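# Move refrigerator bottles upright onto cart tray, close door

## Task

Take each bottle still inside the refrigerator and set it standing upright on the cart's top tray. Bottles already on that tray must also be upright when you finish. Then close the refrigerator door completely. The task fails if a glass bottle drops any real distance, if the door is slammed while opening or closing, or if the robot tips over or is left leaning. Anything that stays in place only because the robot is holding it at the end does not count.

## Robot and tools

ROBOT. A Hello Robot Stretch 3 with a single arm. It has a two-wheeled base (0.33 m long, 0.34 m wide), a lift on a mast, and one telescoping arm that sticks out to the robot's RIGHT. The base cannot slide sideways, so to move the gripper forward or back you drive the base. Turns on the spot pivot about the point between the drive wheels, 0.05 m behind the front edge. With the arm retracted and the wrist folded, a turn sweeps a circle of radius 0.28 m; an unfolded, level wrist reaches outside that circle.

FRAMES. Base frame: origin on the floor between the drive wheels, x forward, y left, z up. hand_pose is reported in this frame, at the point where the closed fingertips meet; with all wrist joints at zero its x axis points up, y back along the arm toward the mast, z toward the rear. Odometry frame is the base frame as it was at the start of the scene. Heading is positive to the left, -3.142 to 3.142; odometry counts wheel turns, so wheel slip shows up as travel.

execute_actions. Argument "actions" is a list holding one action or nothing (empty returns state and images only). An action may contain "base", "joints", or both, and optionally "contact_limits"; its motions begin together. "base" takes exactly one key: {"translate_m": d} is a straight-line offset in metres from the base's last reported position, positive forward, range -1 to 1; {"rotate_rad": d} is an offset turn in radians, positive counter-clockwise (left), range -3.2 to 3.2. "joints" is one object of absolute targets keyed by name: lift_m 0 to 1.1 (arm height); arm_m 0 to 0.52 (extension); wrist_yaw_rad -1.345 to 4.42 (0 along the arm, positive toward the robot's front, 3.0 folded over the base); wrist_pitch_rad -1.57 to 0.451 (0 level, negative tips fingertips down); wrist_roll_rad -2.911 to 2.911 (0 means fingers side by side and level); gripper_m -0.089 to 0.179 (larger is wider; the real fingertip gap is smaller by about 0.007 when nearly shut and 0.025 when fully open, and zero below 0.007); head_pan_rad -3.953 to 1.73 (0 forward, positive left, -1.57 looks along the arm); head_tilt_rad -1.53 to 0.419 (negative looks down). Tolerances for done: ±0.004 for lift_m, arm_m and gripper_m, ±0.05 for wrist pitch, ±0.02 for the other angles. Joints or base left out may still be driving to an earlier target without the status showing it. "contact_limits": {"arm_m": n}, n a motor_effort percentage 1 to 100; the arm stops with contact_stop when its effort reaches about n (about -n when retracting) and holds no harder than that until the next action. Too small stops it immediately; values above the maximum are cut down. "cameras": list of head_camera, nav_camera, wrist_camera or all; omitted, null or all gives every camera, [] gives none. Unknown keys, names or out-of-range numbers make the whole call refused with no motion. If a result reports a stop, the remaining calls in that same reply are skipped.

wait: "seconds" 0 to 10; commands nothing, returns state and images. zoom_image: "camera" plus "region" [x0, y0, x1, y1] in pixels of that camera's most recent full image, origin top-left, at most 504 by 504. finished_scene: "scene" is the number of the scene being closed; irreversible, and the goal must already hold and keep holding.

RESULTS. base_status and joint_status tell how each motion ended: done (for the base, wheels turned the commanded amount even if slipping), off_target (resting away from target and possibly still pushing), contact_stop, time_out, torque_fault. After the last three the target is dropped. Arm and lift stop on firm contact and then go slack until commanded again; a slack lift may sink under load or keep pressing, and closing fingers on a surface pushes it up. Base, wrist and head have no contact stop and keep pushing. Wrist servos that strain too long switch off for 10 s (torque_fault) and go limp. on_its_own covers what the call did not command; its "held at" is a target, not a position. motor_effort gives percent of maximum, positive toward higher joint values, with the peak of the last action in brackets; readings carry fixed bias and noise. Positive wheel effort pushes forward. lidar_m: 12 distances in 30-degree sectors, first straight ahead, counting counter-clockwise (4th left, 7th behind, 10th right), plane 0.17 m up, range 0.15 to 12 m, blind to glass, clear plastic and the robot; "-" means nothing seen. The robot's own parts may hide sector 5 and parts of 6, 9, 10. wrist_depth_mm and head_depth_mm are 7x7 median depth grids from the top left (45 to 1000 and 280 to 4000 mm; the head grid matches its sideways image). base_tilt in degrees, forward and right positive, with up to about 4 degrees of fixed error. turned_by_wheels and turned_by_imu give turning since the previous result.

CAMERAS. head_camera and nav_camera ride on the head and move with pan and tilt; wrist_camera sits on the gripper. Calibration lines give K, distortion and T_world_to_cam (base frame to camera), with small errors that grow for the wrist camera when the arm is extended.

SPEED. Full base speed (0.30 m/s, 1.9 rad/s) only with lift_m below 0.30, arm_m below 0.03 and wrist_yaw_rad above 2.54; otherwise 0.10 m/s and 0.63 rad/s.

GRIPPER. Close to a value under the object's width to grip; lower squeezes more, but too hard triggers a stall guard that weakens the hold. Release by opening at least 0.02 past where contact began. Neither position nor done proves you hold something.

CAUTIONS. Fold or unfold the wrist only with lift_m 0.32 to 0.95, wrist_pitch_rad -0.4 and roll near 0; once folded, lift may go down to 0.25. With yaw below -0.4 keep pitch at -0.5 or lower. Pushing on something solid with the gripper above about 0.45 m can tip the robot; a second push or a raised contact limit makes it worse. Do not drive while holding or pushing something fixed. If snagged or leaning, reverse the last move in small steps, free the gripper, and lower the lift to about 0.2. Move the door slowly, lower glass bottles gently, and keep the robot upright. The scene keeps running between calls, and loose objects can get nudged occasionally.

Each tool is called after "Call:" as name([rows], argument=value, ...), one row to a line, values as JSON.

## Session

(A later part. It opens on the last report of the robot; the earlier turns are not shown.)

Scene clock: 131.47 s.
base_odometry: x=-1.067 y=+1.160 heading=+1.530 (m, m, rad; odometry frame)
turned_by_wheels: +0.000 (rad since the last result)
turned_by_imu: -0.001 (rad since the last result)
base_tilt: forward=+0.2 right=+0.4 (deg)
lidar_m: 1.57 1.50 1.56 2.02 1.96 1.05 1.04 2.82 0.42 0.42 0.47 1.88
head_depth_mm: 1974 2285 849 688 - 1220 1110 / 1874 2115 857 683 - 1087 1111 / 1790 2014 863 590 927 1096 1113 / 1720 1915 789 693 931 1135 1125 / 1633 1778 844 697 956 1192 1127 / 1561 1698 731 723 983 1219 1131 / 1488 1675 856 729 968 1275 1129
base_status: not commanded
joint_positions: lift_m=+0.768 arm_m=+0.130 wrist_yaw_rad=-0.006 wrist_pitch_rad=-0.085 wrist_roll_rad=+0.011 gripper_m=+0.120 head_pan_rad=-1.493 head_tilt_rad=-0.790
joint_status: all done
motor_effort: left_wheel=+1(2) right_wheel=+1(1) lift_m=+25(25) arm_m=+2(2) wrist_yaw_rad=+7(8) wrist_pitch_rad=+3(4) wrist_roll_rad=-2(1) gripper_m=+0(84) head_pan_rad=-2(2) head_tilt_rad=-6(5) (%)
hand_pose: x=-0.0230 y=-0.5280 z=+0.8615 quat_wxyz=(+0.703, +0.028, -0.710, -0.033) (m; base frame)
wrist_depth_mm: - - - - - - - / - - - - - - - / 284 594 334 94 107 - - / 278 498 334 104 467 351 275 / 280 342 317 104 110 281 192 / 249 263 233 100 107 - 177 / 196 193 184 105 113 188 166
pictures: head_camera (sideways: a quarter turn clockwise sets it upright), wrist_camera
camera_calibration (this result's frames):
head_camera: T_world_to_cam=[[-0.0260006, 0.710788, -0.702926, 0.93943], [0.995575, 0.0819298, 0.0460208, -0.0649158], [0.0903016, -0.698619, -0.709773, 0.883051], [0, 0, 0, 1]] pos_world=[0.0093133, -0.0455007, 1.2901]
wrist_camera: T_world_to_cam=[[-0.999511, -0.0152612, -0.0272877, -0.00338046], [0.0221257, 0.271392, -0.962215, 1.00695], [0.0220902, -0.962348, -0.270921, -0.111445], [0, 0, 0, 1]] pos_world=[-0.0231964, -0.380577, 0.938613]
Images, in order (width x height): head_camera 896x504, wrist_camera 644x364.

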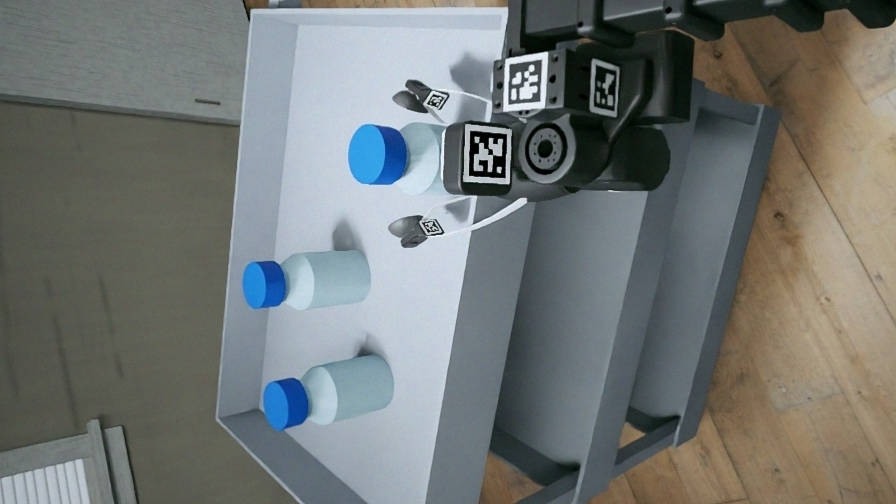

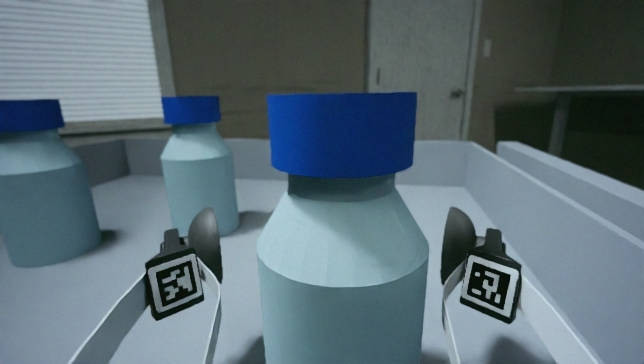

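Call:
execute_actions([
  {"joints":{"lift_m":0.9}},
], cameras=[])

Call:
execute_actions([
  {"base":{"rotate_rad":3.0},"joints":{"arm_m":0,"gripper_m":0.0}},
], cameras=[])

Call:
execute_actions([
  {"base":{"translate_m":0.72},"joints":{"lift_m":0.35}},
], cameras=[])

Call:
execute_actions([
  {"base":{"rotate_rad":0.63},"joints":{"head_pan_rad":-1.3,"head_tilt_rad":-1.0,"arm_m":0.05}},
])

Scene clock: 137.27 s.
base_odometry: x=-1.067 y=+1.160 heading=+1.530 (m, m, rad; odometry frame)
turned_by_wheels: +0.000 (rad since the last result)
turned_by_imu: -0.001 (rad since the last result)
base_tilt: forward=+0.1 right=+0.4 (deg)
lidar_m: 1.56 1.50 1.56 2.01 1.96 1.06 1.04 2.83 0.42 0.42 0.46 1.88
head_depth_mm: 1959 2297 868 - 1375 1267 1110 / 1865 2121 891 - 908 899 1115 / 1791 2015 900 633 924 1085 1111 / 1713 1908 780 693 932 1137 1122 / 1635 1783 845 696 960 1186 1126 / 1558 1694 730 722 983 1219 1128 / 1484 1677 855 727 969 1276 1135
base_status: not commanded
joint_positions: lift_m=+0.900 arm_m=+0.130 wrist_yaw_rad=-0.002 wrist_pitch_rad=-0.095 wrist_roll_rad=+0.009 gripper_m=+0.120 head_pan_rad=-1.493 head_tilt_rad=-0.790
joint_status: all done
motor_effort: left_wheel=+1(2) right_wheel=-1(1) lift_m=+50(52) arm_m=+1(1) wrist_yaw_rad=+3(7) wrist_pitch_rad=+9(10) wrist_roll_rad=-1(1) gripper_m=+2(1) head_pan_rad=-2(2) head_tilt_rad=-5(4) (%)
hand_pose: x=-0.0220 y=-0.5275 z=+0.9900 quat_wxyz=(+0.703, +0.033, -0.709, -0.035) (m; base frame)
wrist_depth_mm: - - - - - - - / - - - - - - - / - - - - - - - / - - - - - - - / 421 587 567 554 537 - - / 301 337 374 458 461 - - / 311 351 362 348 358 330 -
pictures: none
No camera images: the call's "cameras" was empty. Leave "cameras" out to get every camera's image.

Scene clock: 143.00 s.
base_odometry: x=-1.067 y=+1.160 heading=-1.753 (m, m, rad; odometry frame)
turned_by_wheels: +3.000 (rad since the last result)
turned_by_imu: +3.006 (rad since the last result)
base_tilt: forward=+0.1 right=+0.2 (deg)
lidar_m: 1.04 2.83 3.01 0.42 0.44 0.62 1.64 1.50 1.52 1.89 1.95 1.23
head_depth_mm: 1637 1814 1993 1772 1560 - - / 1847 2050 2148 1886 - - 1088 / 2046 2315 2246 1789 - 1279 1094 / 1950 2239 2255 1799 1496 1283 1116 / 1830 2083 2253 1808 1506 1295 1129 / 1728 1958 2144 1822 1520 1293 1134 / 1651 1837 2078 1833 1527 1307 1140
base_status: done
joint_positions: lift_m=+0.900 arm_m=+0.001 wrist_yaw_rad=-0.001 wrist_pitch_rad=-0.096 wrist_roll_rad=+0.009 gripper_m=+0.000 head_pan_rad=-1.493 head_tilt_rad=-0.790
joint_status: all done
joint sent to its limit — the command would take arm_m past its lower limit, so that joint was sent only as far as its limit.
motor_effort: left_wheel=-1(4) right_wheel=+2(4) lift_m=+50(50) arm_m=-3(1) wrist_yaw_rad=+1(2) wrist_pitch_rad=+10(10) wrist_roll_rad=-1(1) gripper_m=-3(81) head_pan_rad=-2(2) head_tilt_rad=-4(4) (%)
hand_pose: x=-0.0217 y=-0.3992 z=+0.9899 quat_wxyz=(+0.703, +0.034, -0.709, -0.035) (m; base frame)
wrist_depth_mm: - - - - - - - / - - - - - - - / - - - - - - - / - - - - - - - / - - - - - - - / - - - - - - - / - - - - - - -
pictures: none
No camera images: the call's "cameras" was empty. Leave "cameras" out to get every camera's image.

Scene clock: 151.50 s.
base_odometry: x=-1.198 y=+0.452 heading=-1.753 (m, m, rad; odometry frame)
turned_by_wheels: +0.000 (rad since the last result)
turned_by_imu: -0.003 (rad since the last result)
base_tilt: forward=+0.0 right=+0.6 (deg)
lidar_m: 0.36 2.69 2.34 2.44 0.87 0.75 2.25 2.07 2.09 1.63 1.50 0.33
head_depth_mm: 1875 2226 2211 1764 1466 1263 1106 / 1732 2017 2225 1779 1487 1274 1114 / 1608 1867 2096 1793 1496 1300 1160 / 1504 1730 2015 1805 1502 1284 1121 / 1408 1612 1850 1822 1502 1293 1119 / 1338 1503 1712 1829 1519 1293 1132 / 1260 1404 1593 1758 1523 1297 1007
base_status: done
joint_positions: lift_m=+0.350 arm_m=+0.001 wrist_yaw_rad=-0.001 wrist_pitch_rad=-0.097 wrist_roll_rad=+0.009 gripper_m=+0.000 head_pan_rad=-1.493 head_tilt_rad=-0.790
joint_status: all done
motor_effort: left_wheel=-1(2) right_wheel=+1(5) lift_m=+28(46) arm_m=-3(3) wrist_yaw_rad=+0(1) wrist_pitch_rad=+10(10) wrist_roll_rad=-1(1) gripper_m=-1(3) head_pan_rad=-3(2) head_tilt_rad=-6(4) (%)
hand_pose: x=-0.0217 y=-0.3991 z=+0.4404 quat_wxyz=(+0.703, +0.034, -0.709, -0.035) (m; base frame)
wrist_depth_mm: 960 - - - - - - / - - - - - - - / - - - - - - - / - - - - - - - / - - - - - - - / 920 874 886 - 890 875 849 / 692 685 700 705 680 683 674
pictures: none
No camera images: the call's "cameras" was empty. Leave "cameras" out to get every camera's image.

Scene clock: 153.50 s.
base_odometry: x=-1.198 y=+0.452 heading=-1.124 (m, m, rad; odometry frame)
turned_by_wheels: +0.630 (rad since the last result)
turned_by_imu: +0.631 (rad since the last result)
base_tilt: forward=+0.0 right=+0.6 (deg)
lidar_m: 2.69 2.34 2.36 0.79 0.76 2.16 2.07 2.14 1.58 0.74 0.33 2.06
head_depth_mm: 1304 1546 1711 1497 1322 1194 1074 / 1343 1583 1735 1507 1329 1227 - / 1177 1499 1672 1514 1338 1199 - / 572 660 784 960 1237 1185 1105 / 366 407 485 569 768 1192 1093 / 306 339 394 509 1339 1211 1095 / - 308 400 1549 1356 1216 1098
base_status: done
joint_positions: lift_m=+0.350 arm_m=+0.050 wrist_yaw_rad=-0.001 wrist_pitch_rad=-0.097 wrist_roll_rad=+0.009 gripper_m=+0.000 head_pan_rad=-1.307 head_tilt_rad=-0.988
joint_status: all done
motor_effort: left_wheel=-1(4) right_wheel=+2(5) lift_m=+28(28) arm_m=+1(7) wrist_yaw_rad=+0(1) wrist_pitch_rad=+10(10) wrist_roll_rad=-1(1) gripper_m=-2(3) head_pan_rad=+3(13) head_tilt_rad=-5(24) (%)
hand_pose: x=-0.0217 y=-0.4474 z=+0.4404 quat_wxyz=(+0.703, +0.034, -0.709, -0.035) (m; base frame)
wrist_depth_mm: 238 337 804 - - - - / 237 338 782 - - - - / 236 332 779 - - - - / 235 339 772 - - - - / 234 330 659 - - - - / 234 333 570 - 900 856 873 / 232 331 636 694 682 683 686
pictures: head_camera (sideways: a quarter turn clockwise sets it upright), nav_camera (sideways: a quarter turn counterclockwise sets it upright), wrist_camera
camera_calibration (this result's frames):
head_camera: T_world_to_cam=[[-0.189353, 0.81349, -0.54989, 0.74103], [0.965625, 0.255841, 0.045973, -0.0646591], [0.178083, -0.522283, -0.833971, 1.04401], [0, 0, 0, 1]] pos_world=[0.0168323, -0.0410102, 1.28113]
nav_camera: T_world_to_cam=[[0.208894, -0.798538, 0.564536, -0.690488], [-0.958876, -0.28067, -0.0421975, 0.112973], [0.192144, -0.532506, -0.824329, 1.02196], [0, 0, 0, 1]] pos_world=[0.0562013, 0.0245273, 1.237]
wrist_camera: T_world_to_cam=[[-0.999471, -0.0205439, -0.0252242, -0.0155481], [0.0183844, 0.283, -0.958944, 0.583524], [0.0268389, -0.9589, -0.282473, -0.14126], [0, 0, 0, 1]] pos_world=[-0.0224764, -0.300911, 0.519272]
Images, in order (width x height): head_camera 896x504, nav_camera 672x504, wrist_camera 644x364.

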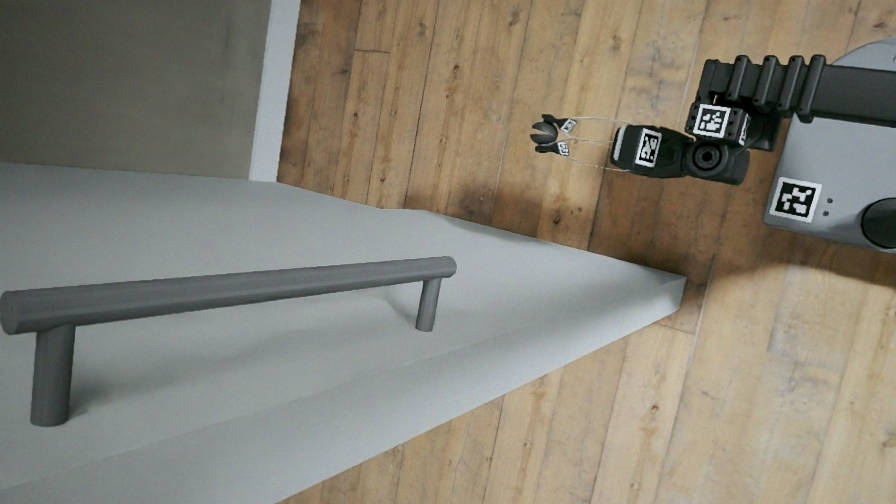

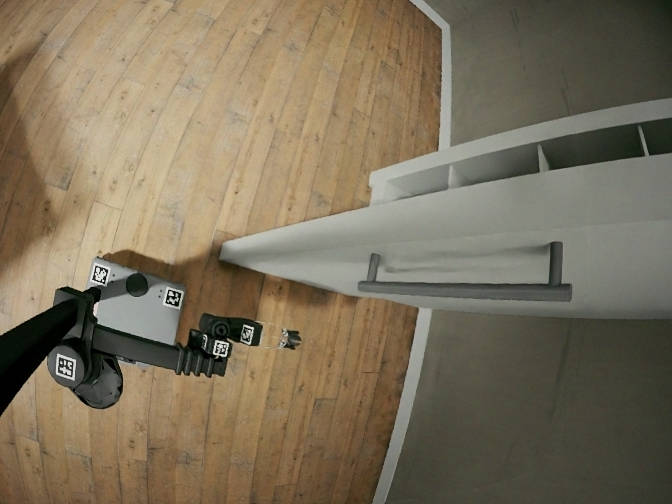

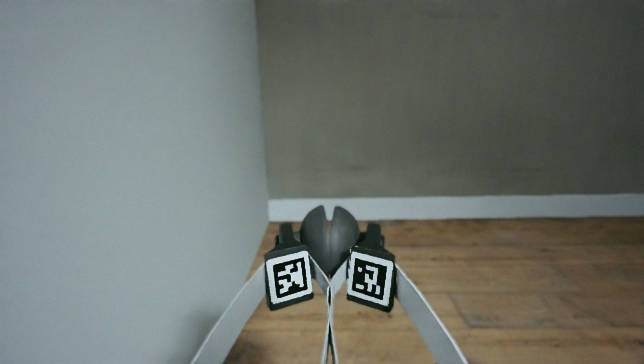

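Call:
execute_actions([
  {"base":{"translate_m":0.15}},
], cameras=[])

Call:
execute_actions([
  {"base":{"translate_m":0.55},"joints":{"head_pan_rad":-1.7}},
])

Scene clock: 158.03 s.
base_odometry: x=-1.133 y=+0.317 heading=-1.124 (m, m, rad; odometry frame)
turned_by_wheels: +0.000 (rad since the last result)
turned_by_imu: -0.001 (rad since the last result)
base_tilt: forward=+0.0 right=+0.5 (deg)
lidar_m: 2.54 2.21 2.35 0.94 0.90 2.33 2.22 2.20 1.57 0.28 0.29 2.06
head_depth_mm: 1265 1493 394 1475 1322 1189 1076 / - 1561 1704 1457 1330 1224 - / - - 327 435 693 1144 - / - 1176 366 1448 1303 1184 1103 / 1323 1297 1591 1531 1350 1207 1089 / 1178 1230 1483 1543 1351 1210 1098 / 983 1211 1795 1538 1363 1217 1100
base_status: done
joint_positions: lift_m=+0.350 arm_m=+0.050 wrist_yaw_rad=-0.001 wrist_pitch_rad=-0.097 wrist_roll_rad=+0.009 gripper_m=+0.000 head_pan_rad=-1.307 head_tilt_rad=-0.988
joint_status: not commanded
motor_effort: left_wheel=-2(2) right_wheel=+3(6) lift_m=+28(28) arm_m=+2(2) wrist_yaw_rad=+1(1) wrist_pitch_rad=+10(10) wrist_roll_rad=-1(1) gripper_m=-2(3) head_pan_rad=+3(2) head_tilt_rad=-6(6) (%)
hand_pose: x=-0.0217 y=-0.4474 z=+0.4404 quat_wxyz=(+0.703, +0.034, -0.709, -0.035) (m; base frame)
wrist_depth_mm: - 82 164 - - - - / - 82 162 - - - - / - 82 161 - - - - / - 81 160 - - - - / - 81 159 - - - - / - 81 139 - 897 878 859 / - 81 181 660 686 673 683
pictures: none
No camera images: the call's "cameras" was empty. Leave "cameras" out to get every camera's image.

Scene clock: 164.83 s.
base_odometry: x=-0.896 y=-0.179 heading=-1.124 (m, m, rad; odometry frame)
turned_by_wheels: +0.000 (rad since the last result)
turned_by_imu: -0.002 (rad since the last result)
base_tilt: forward=+0.1 right=+0.5 (deg)
lidar_m: 1.99 1.70 2.37 2.26 1.20 1.19 2.77 2.17 0.65 0.49 1.51 2.03
head_depth_mm: 673 870 1622 1499 1328 1188 1089 / 583 725 959 1410 1336 1206 - / 512 621 786 1069 1321 - - / 449 530 646 860 1272 1181 1084 / 433 522 749 1471 1347 1209 1094 / 797 1004 1734 1541 1360 1217 1091 / 1286 1528 1749 1550 1360 1219 1099
base_status: done
joint_positions: lift_m=+0.350 arm_m=+0.050 wrist_yaw_rad=-0.002 wrist_pitch_rad=-0.098 wrist_roll_rad=+0.009 gripper_m=+0.000 head_pan_rad=-1.693 head_tilt_rad=-0.988
joint_status: all done
motor_effort: left_wheel=-1(3) right_wheel=+2(16) lift_m=+28(28) arm_m=+2(2) wrist_yaw_rad=+2(19) wrist_pitch_rad=+11(12) wrist_roll_rad=-1(1) gripper_m=-1(3) head_pan_rad=-3(21) head_tilt_rad=-6(6) (%)
hand_pose: x=-0.0219 y=-0.4474 z=+0.4399 quat_wxyz=(+0.703, +0.034, -0.709, -0.036) (m; base frame)
wrist_depth_mm: - - - 189 233 308 450 / - - - 197 246 333 497 / - - - 209 260 353 559 / - - - 221 275 389 - / - - - - 302 424 - / 908 879 895 - 337 471 856 / 705 705 682 262 321 521 676
pictures: head_camera (sideways: a quarter turn clockwise sets it upright), nav_camera (sideways: a quarter turn counterclockwise sets it upright), wrist_camera
camera_calibration (this result's frames):
head_camera: T_world_to_cam=[[0.131039, 0.825063, -0.549636, 0.738744], [0.990869, -0.126748, 0.0459716, -0.0648111], [-0.0317356, -0.550641, -0.834138, 1.04551], [0, 0, 0, 1]] pos_world=[0.000594902, -0.0420259, 1.28112]
nav_camera: T_world_to_cam=[[-0.107306, -0.818577, 0.564285, -0.688231], [-0.99397, 0.101204, -0.0422038, 0.113195], [-0.022561, -0.565411, -0.824501, 1.02349], [0, 0, 0, 1]] pos_world=[0.0617524, 0.00386825, 1.23701]
wrist_camera: T_world_to_cam=[[-0.999488, -0.0197597, -0.0251798, -0.0154159], [0.0185183, 0.284657, -0.95845, 0.583612], [0.0261063, -0.958426, -0.284146, -0.140379], [0, 0, 0, 1]] pos_world=[-0.0225507, -0.300977, 0.519087]
Images, in order (width x height): head_camera 896x504, nav_camera 672x504, wrist_camera 644x364.

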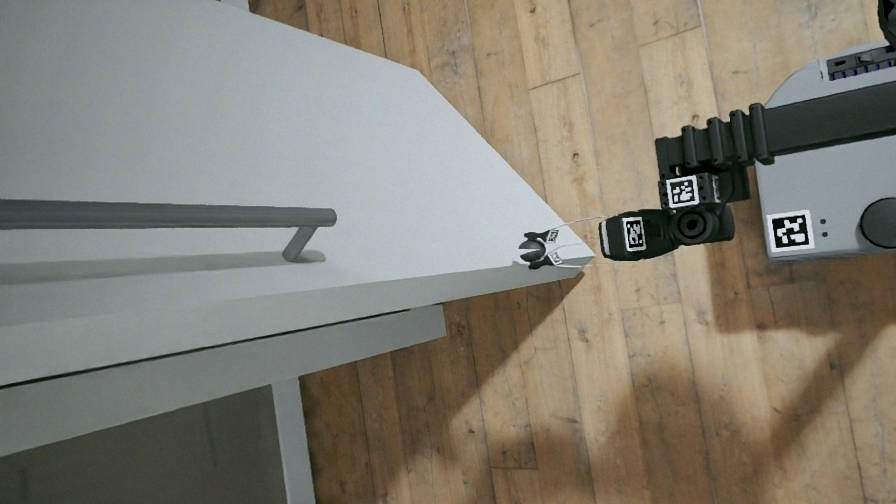

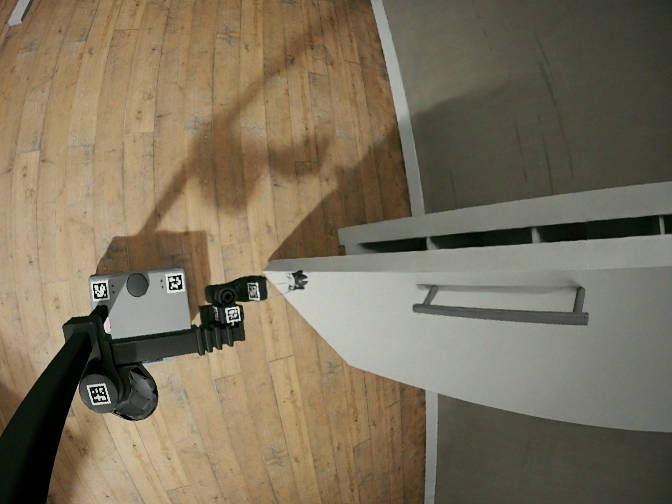

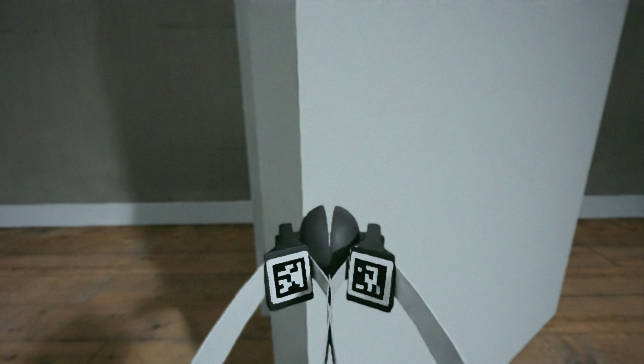

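Small pushes.

Call:
execute_actions([
  {"base":{"translate_m":-0.04},"joints":{"arm_m":0.085,"lift_m":0.3}},
], cameras=[])

Call:
execute_actions([
  {"joints":{"arm_m":0.14}},
], cameras=[])

Call:
wait(seconds=4)

Scene clock: 168.73 s.
base_odometry: x=-0.913 y=-0.143 heading=-1.124 (m, m, rad; odometry frame)
turned_by_wheels: +0.000 (rad since the last result)
turned_by_imu: -0.001 (rad since the last result)
base_tilt: forward=+0.0 right=+0.6 (deg)
lidar_m: 2.03 1.73 2.37 2.26 1.16 1.15 2.73 2.18 0.69 0.50 1.53 2.04
head_depth_mm: 719 928 1658 1505 1322 1190 1085 / 623 776 1023 1429 1326 1212 - / 551 665 845 1146 1336 - - / 481 570 711 917 1281 1184 1091 / 446 519 637 928 1327 1206 1088 / 429 596 1672 1535 1354 1208 1093 / 833 1526 1740 1554 1360 1215 1095
base_status: done
joint_positions: lift_m=+0.300 arm_m=+0.085 wrist_yaw_rad=-0.001 wrist_pitch_rad=-0.098 wrist_roll_rad=+0.009 gripper_m=+0.000 head_pan_rad=-1.693 head_tilt_rad=-0.988
joint_status: all done
motor_effort: left_wheel=-1(5) right_wheel=+1(2) lift_m=+28(29) arm_m=+2(5) wrist_yaw_rad=+1(1) wrist_pitch_rad=+11(11) wrist_roll_rad=+0(1) gripper_m=-2(3) head_pan_rad=-2(2) head_tilt_rad=-6(6) (%)
hand_pose: x=-0.0218 y=-0.4823 z=+0.3899 quat_wxyz=(+0.703, +0.034, -0.709, -0.036) (m; base frame)
wrist_depth_mm: - - 156 183 229 301 445 / - - 165 192 240 324 494 / - - 173 201 254 352 - / - - 184 209 270 382 - / - - 192 - 295 418 991 / 804 804 227 - 331 453 781 / 625 637 215 240 312 511 624
pictures: none
No camera images: the call's "cameras" was empty. Leave "cameras" out to get every camera's image.

Scene clock: 170.37 s.
base_odometry: x=-0.913 y=-0.143 heading=-1.124 (m, m, rad; odometry frame)
turned_by_wheels: +0.000 (rad since the last result)
turned_by_imu: +0.000 (rad since the last result)
base_tilt: forward=+0.1 right=+0.4 (deg)
lidar_m: 2.03 1.73 2.37 2.26 1.16 1.16 2.73 2.17 0.75 0.56 1.52 2.03
head_depth_mm: 749 946 1686 1504 1327 1183 1084 / 677 831 1081 1449 1324 1189 - / 616 743 935 1256 1359 1174 - / 565 670 822 1046 1322 1201 1088 / 509 591 736 946 1322 1207 1087 / 485 577 1670 1538 1362 1210 1093 / 754 1530 1744 1551 1363 1215 1097
base_status: not commanded
joint_positions: lift_m=+0.300 arm_m=+0.140 wrist_yaw_rad=-0.002 wrist_pitch_rad=-0.102 wrist_roll_rad=+0.009 gripper_m=+0.000 head_pan_rad=-1.693 head_tilt_rad=-0.988
joint_status: all done
motor_effort: left_wheel=-2(2) right_wheel=+2(6) lift_m=+28(28) arm_m=+2(3) wrist_yaw_rad=+2(5) wrist_pitch_rad=+14(16) wrist_roll_rad=-1(1) gripper_m=-4(3) head_pan_rad=-2(2) head_tilt_rad=-5(6) (%)
hand_pose: x=-0.0219 y=-0.5371 z=+0.3889 quat_wxyz=(+0.703, +0.036, -0.709, -0.037) (m; base frame)
wrist_depth_mm: - 163 179 206 242 290 371 / - 171 186 214 253 311 406 / - 180 194 224 268 338 438 / - - 201 235 284 359 483 / - - 211 - 309 391 889 / 808 759 215 - 338 417 739 / 628 626 237 275 333 464 607
pictures: none
No camera images: the call's "cameras" was empty. Leave "cameras" out to get every camera's image.

Scene clock: 174.37 s.
base_odometry: x=-0.913 y=-0.143 heading=-1.124 (m, m, rad; odometry frame)
turned_by_wheels: +0.000 (rad since the last result)
turned_by_imu: -0.001 (rad since the last result)
base_tilt: forward=+0.1 right=+0.4 (deg)
lidar_m: 2.03 1.73 2.37 2.26 1.16 1.16 2.73 2.18 0.89 0.85 1.52 2.03
head_depth_mm: 807 998 1697 1499 1318 1186 1088 / 793 949 1187 1446 1327 1196 - / 781 932 1157 1463 1360 1183 - / 766 915 1127 1435 1371 1197 1083 / 755 896 1103 1427 1351 1204 1088 / 741 878 1159 1539 1359 1213 1089 / 728 1523 1743 1555 1363 1218 1097
base_status: not commanded
joint_positions: lift_m=+0.300 arm_m=+0.140 wrist_yaw_rad=-0.002 wrist_pitch_rad=-0.102 wrist_roll_rad=+0.009 gripper_m=+0.000 head_pan_rad=-1.693 head_tilt_rad=-0.988
joint_status: all done
motor_effort: left_wheel=-1(2) right_wheel=+1(6) lift_m=+28(28) arm_m=+2(3) wrist_yaw_rad=+2(5) wrist_pitch_rad=+13(16) wrist_roll_rad=-1(1) gripper_m=-3(3) head_pan_rad=-2(2) head_tilt_rad=-5(6) (%)
hand_pose: x=-0.0219 y=-0.5371 z=+0.3889 quat_wxyz=(+0.703, +0.036, -0.709, -0.037) (m; base frame)
wrist_depth_mm: - - 428 428 428 423 427 / - - 450 445 453 454 451 / - - 469 465 468 467 471 / - - 491 491 494 496 510 / - - 528 - 515 515 894 / 824 805 550 - 550 540 725 / 635 633 603 573 584 579 614
wait: 4.00 s; at rest by 0.27 s
pictures: head_camera (sideways: a quarter turn clockwise sets it upright), nav_camera (sideways: a quarter turn counterclockwise sets it upright), wrist_camera
camera_calibration (this result's frames):
head_camera: T_world_to_cam=[[0.131059, 0.825176, -0.549462, 0.738517], [0.990867, -0.126765, 0.0459706, -0.0648098], [-0.0317185, -0.550468, -0.834253, 1.04566], [0, 0, 0, 1]] pos_world=[0.000595116, -0.0420216, 1.28111]
nav_camera: T_world_to_cam=[[-0.107326, -0.818693, 0.564112, -0.688006], [-0.993968, 0.101221, -0.0422082, 0.113201], [-0.0225442, -0.56524, -0.824619, 1.02365], [0, 0, 0, 1]] pos_world=[0.061754, 0.00388127, 1.23701]
wrist_camera: T_world_to_cam=[[-0.999492, -0.0194071, -0.0252652, -0.0183152], [0.0185973, 0.288487, -0.957303, 0.561883], [0.0258672, -0.957287, -0.287979, -0.238826], [0, 0, 0, 1]] pos_world=[-0.0225777, -0.391076, 0.468653]
Images, in order (width x height): head_camera 896x504, nav_camera 672x504, wrist_camera 644x364.

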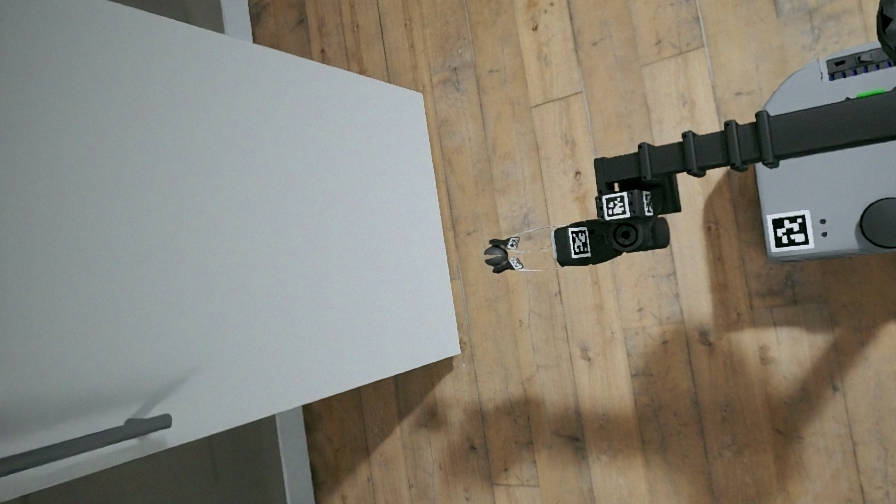

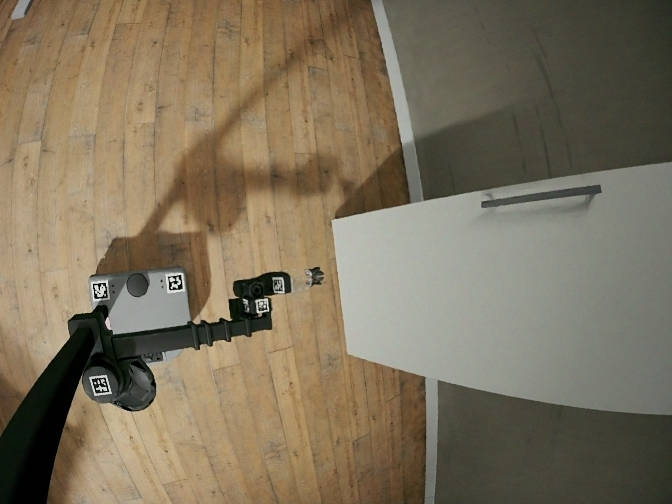

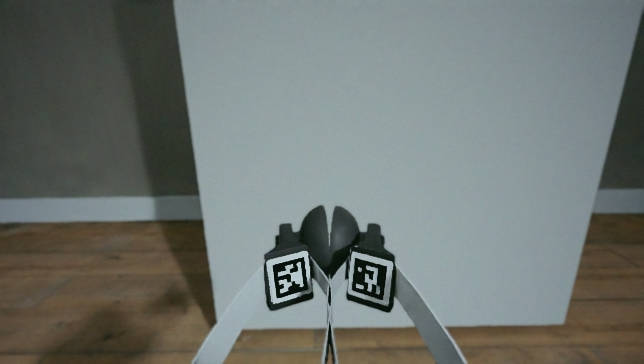

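Self-closed. Confirm with a gentle push and check the cart.

Call:
execute_actions([
  {"joints":{"arm_m":0.455,"head_pan_rad":-3.8,"head_tilt_rad":-0.3},"contact_limits":{"arm_m":15}},
])

Call:
execute_actions([
  {"joints":{"arm_m":0.4}},
], cameras=[])

Scene clock: 179.53 s.
base_odometry: x=-0.913 y=-0.143 heading=-1.124 (m, m, rad; odometry frame)
turned_by_wheels: +0.000 (rad since the last result)
turned_by_imu: -0.001 (rad since the last result)
base_tilt: forward=+0.1 right=+0.3 (deg)
lidar_m: 2.03 1.74 2.37 2.26 1.16 1.16 2.74 2.17 0.89 0.85 1.52 2.04
head_depth_mm: 2273 2407 2500 1611 1463 1368 1397 / 2513 2660 2818 1497 1551 1520 1407 / 2785 2969 3190 1555 1572 1389 1409 / 2950 3127 3278 3416 2593 1864 1471 / 2791 2936 3043 3258 2601 1889 1474 / 2568 2689 2838 2980 2636 1892 1476 / 2415 2526 2632 2747 2653 1908 1476
base_status: not commanded
joint_positions: lift_m=+0.300 arm_m=+0.440 wrist_yaw_rad=+0.000 wrist_pitch_rad=-0.104 wrist_roll_rad=+0.009 gripper_m=+0.000 head_pan_rad=-3.793 head_tilt_rad=-0.310
joint_status: arm_m contact_stop (moved +0.300 of +0.315); the others done
on_its_own: arm_m is slack since a contact_stop, until your next command for it (your +0.455 is given up)
motor_effort: left_wheel=+0(4) right_wheel=+1(6) lift_m=+28(28) arm_m=-1(16) wrist_yaw_rad=+0(2) wrist_pitch_rad=+15(22) wrist_roll_rad=-1(0) gripper_m=-3(5) head_pan_rad=-3(28) head_tilt_rad=+5(40) (%)
contact_limits: arm_m 15 (drawing in: default 18, maximum 28; extending or still: default 23, maximum 38)
hand_pose: x=-0.0215 y=-0.8373 z=+0.3885 quat_wxyz=(+0.703, +0.037, -0.709, -0.037) (m; base frame)
wrist_depth_mm: 152 150 151 151 151 151 151 / 158 158 158 158 158 158 158 / 166 165 166 166 165 166 165 / 174 175 174 174 175 175 174 / 184 183 184 - 183 184 184 / 194 193 193 - 192 194 192 / 207 206 204 205 205 204 205
pictures: head_camera (sideways: a quarter turn clockwise sets it upright), nav_camera (sideways: a quarter turn counterclockwise sets it upright), wrist_camera
camera_calibration (this result's frames):
head_camera: T_world_to_cam=[[0.224833, -0.208327, -0.951867, 1.26252], [-0.58579, -0.809533, 0.038811, -0.0459102], [-0.778653, 0.548868, -0.304045, 0.360463], [0, 0, 0, 1]] pos_world=[-0.0300742, 0.028005, 1.31313]
nav_camera: T_world_to_cam=[[-0.225547, 0.180244, 0.957413, -1.20002], [0.571715, 0.820215, -0.0197303, 0.0744146], [-0.788841, 0.542917, -0.288045, 0.330272], [0, 0, 0, 1]] pos_world=[-0.0526723, -0.0240506, 1.24551]
wrist_camera: T_world_to_cam=[[-0.999461, -0.020938, -0.0252923, -0.0250248], [0.0181314, 0.290261, -0.956776, 0.649296], [0.0273744, -0.956718, -0.289725, -0.525116], [0, 0, 0, 1]] pos_world=[-0.0224092, -0.691377, 0.468459]
Images, in order (width x height): head_camera 896x504, nav_camera 672x504, wrist_camera 644x364.

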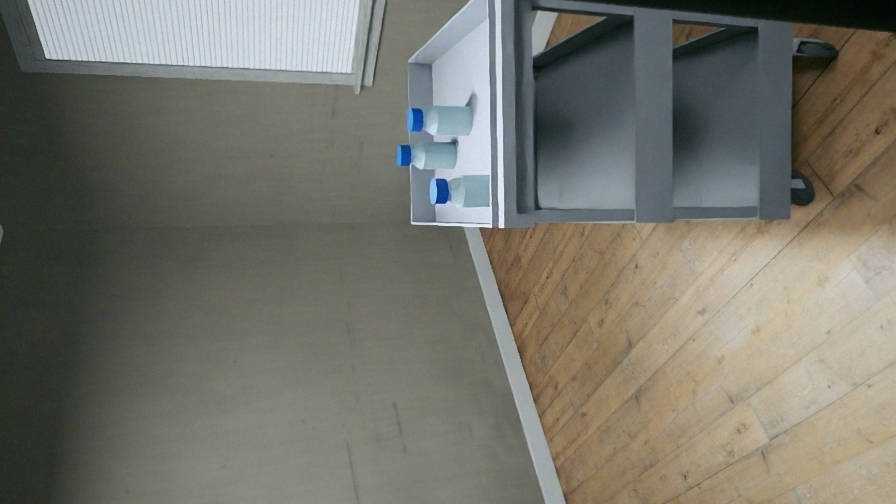

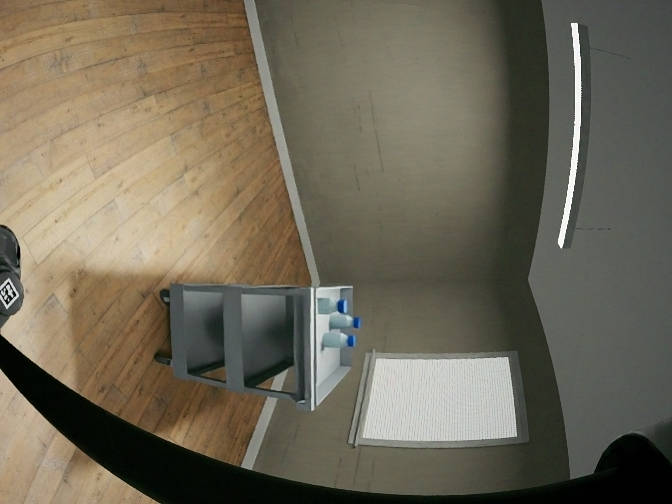

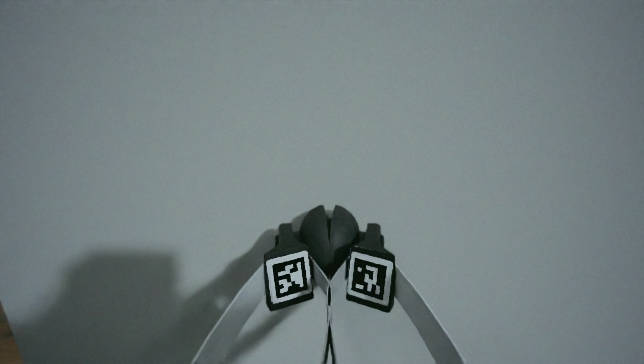

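not run: a stop came earlier in this reply.

Call:
execute_actions([
  {"joints":{"arm_m":0.41}},
], cameras=[])

Call:
finished_scene(scene=1)

Scene clock: 182.30 s.
base_odometry: x=-0.913 y=-0.143 heading=-1.124 (m, m, rad; odometry frame)
turned_by_wheels: +0.000 (rad since the last result)
turned_by_imu: +0.000 (rad since the last result)
base_tilt: forward=+0.1 right=+0.4 (deg)
lidar_m: 2.03 1.73 2.37 2.26 1.17 1.16 2.73 2.18 0.89 0.85 1.52 2.03
head_depth_mm: 2295 2401 2545 1605 1468 1370 1391 / 2511 2643 2824 1500 1550 1521 1408 / 2807 2993 3184 1566 1569 1390 1414 / 2976 3169 3299 3432 2600 1874 1460 / 2787 2905 3035 3225 2604 1870 1469 / 2560 2714 2846 2952 2656 1886 1475 / 2408 2520 2612 2776 2681 1894 1491
base_status: not commanded
joint_positions: lift_m=+0.300 arm_m=+0.410 wrist_yaw_rad=+0.000 wrist_pitch_rad=-0.103 wrist_roll_rad=+0.009 gripper_m=+0.000 head_pan_rad=-3.793 head_tilt_rad=-0.310
joint_status: all done
motor_effort: left_wheel=-1(1) right_wheel=+1(2) lift_m=+28(28) arm_m=-3(2) wrist_yaw_rad=+0(0) wrist_pitch_rad=+14(15) wrist_roll_rad=-1(1) gripper_m=-2(2) head_pan_rad=-3(2) head_tilt_rad=+5(5) (%)
hand_pose: x=-0.0215 y=-0.8076 z=+0.3887 quat_wxyz=(+0.703, +0.037, -0.709, -0.037) (m; base frame)
wrist_depth_mm: 178 178 179 178 178 178 178 / 186 187 186 185 187 186 186 / 195 196 195 196 196 196 196 / 206 205 206 205 206 205 205 / 219 216 216 - 215 216 216 / 234 228 226 - 228 228 229 / 580 242 241 242 240 242 242
pictures: none
No camera images: the call's "cameras" was empty. Leave "cameras" out to get every camera's image.

The scene is finished: the task was done.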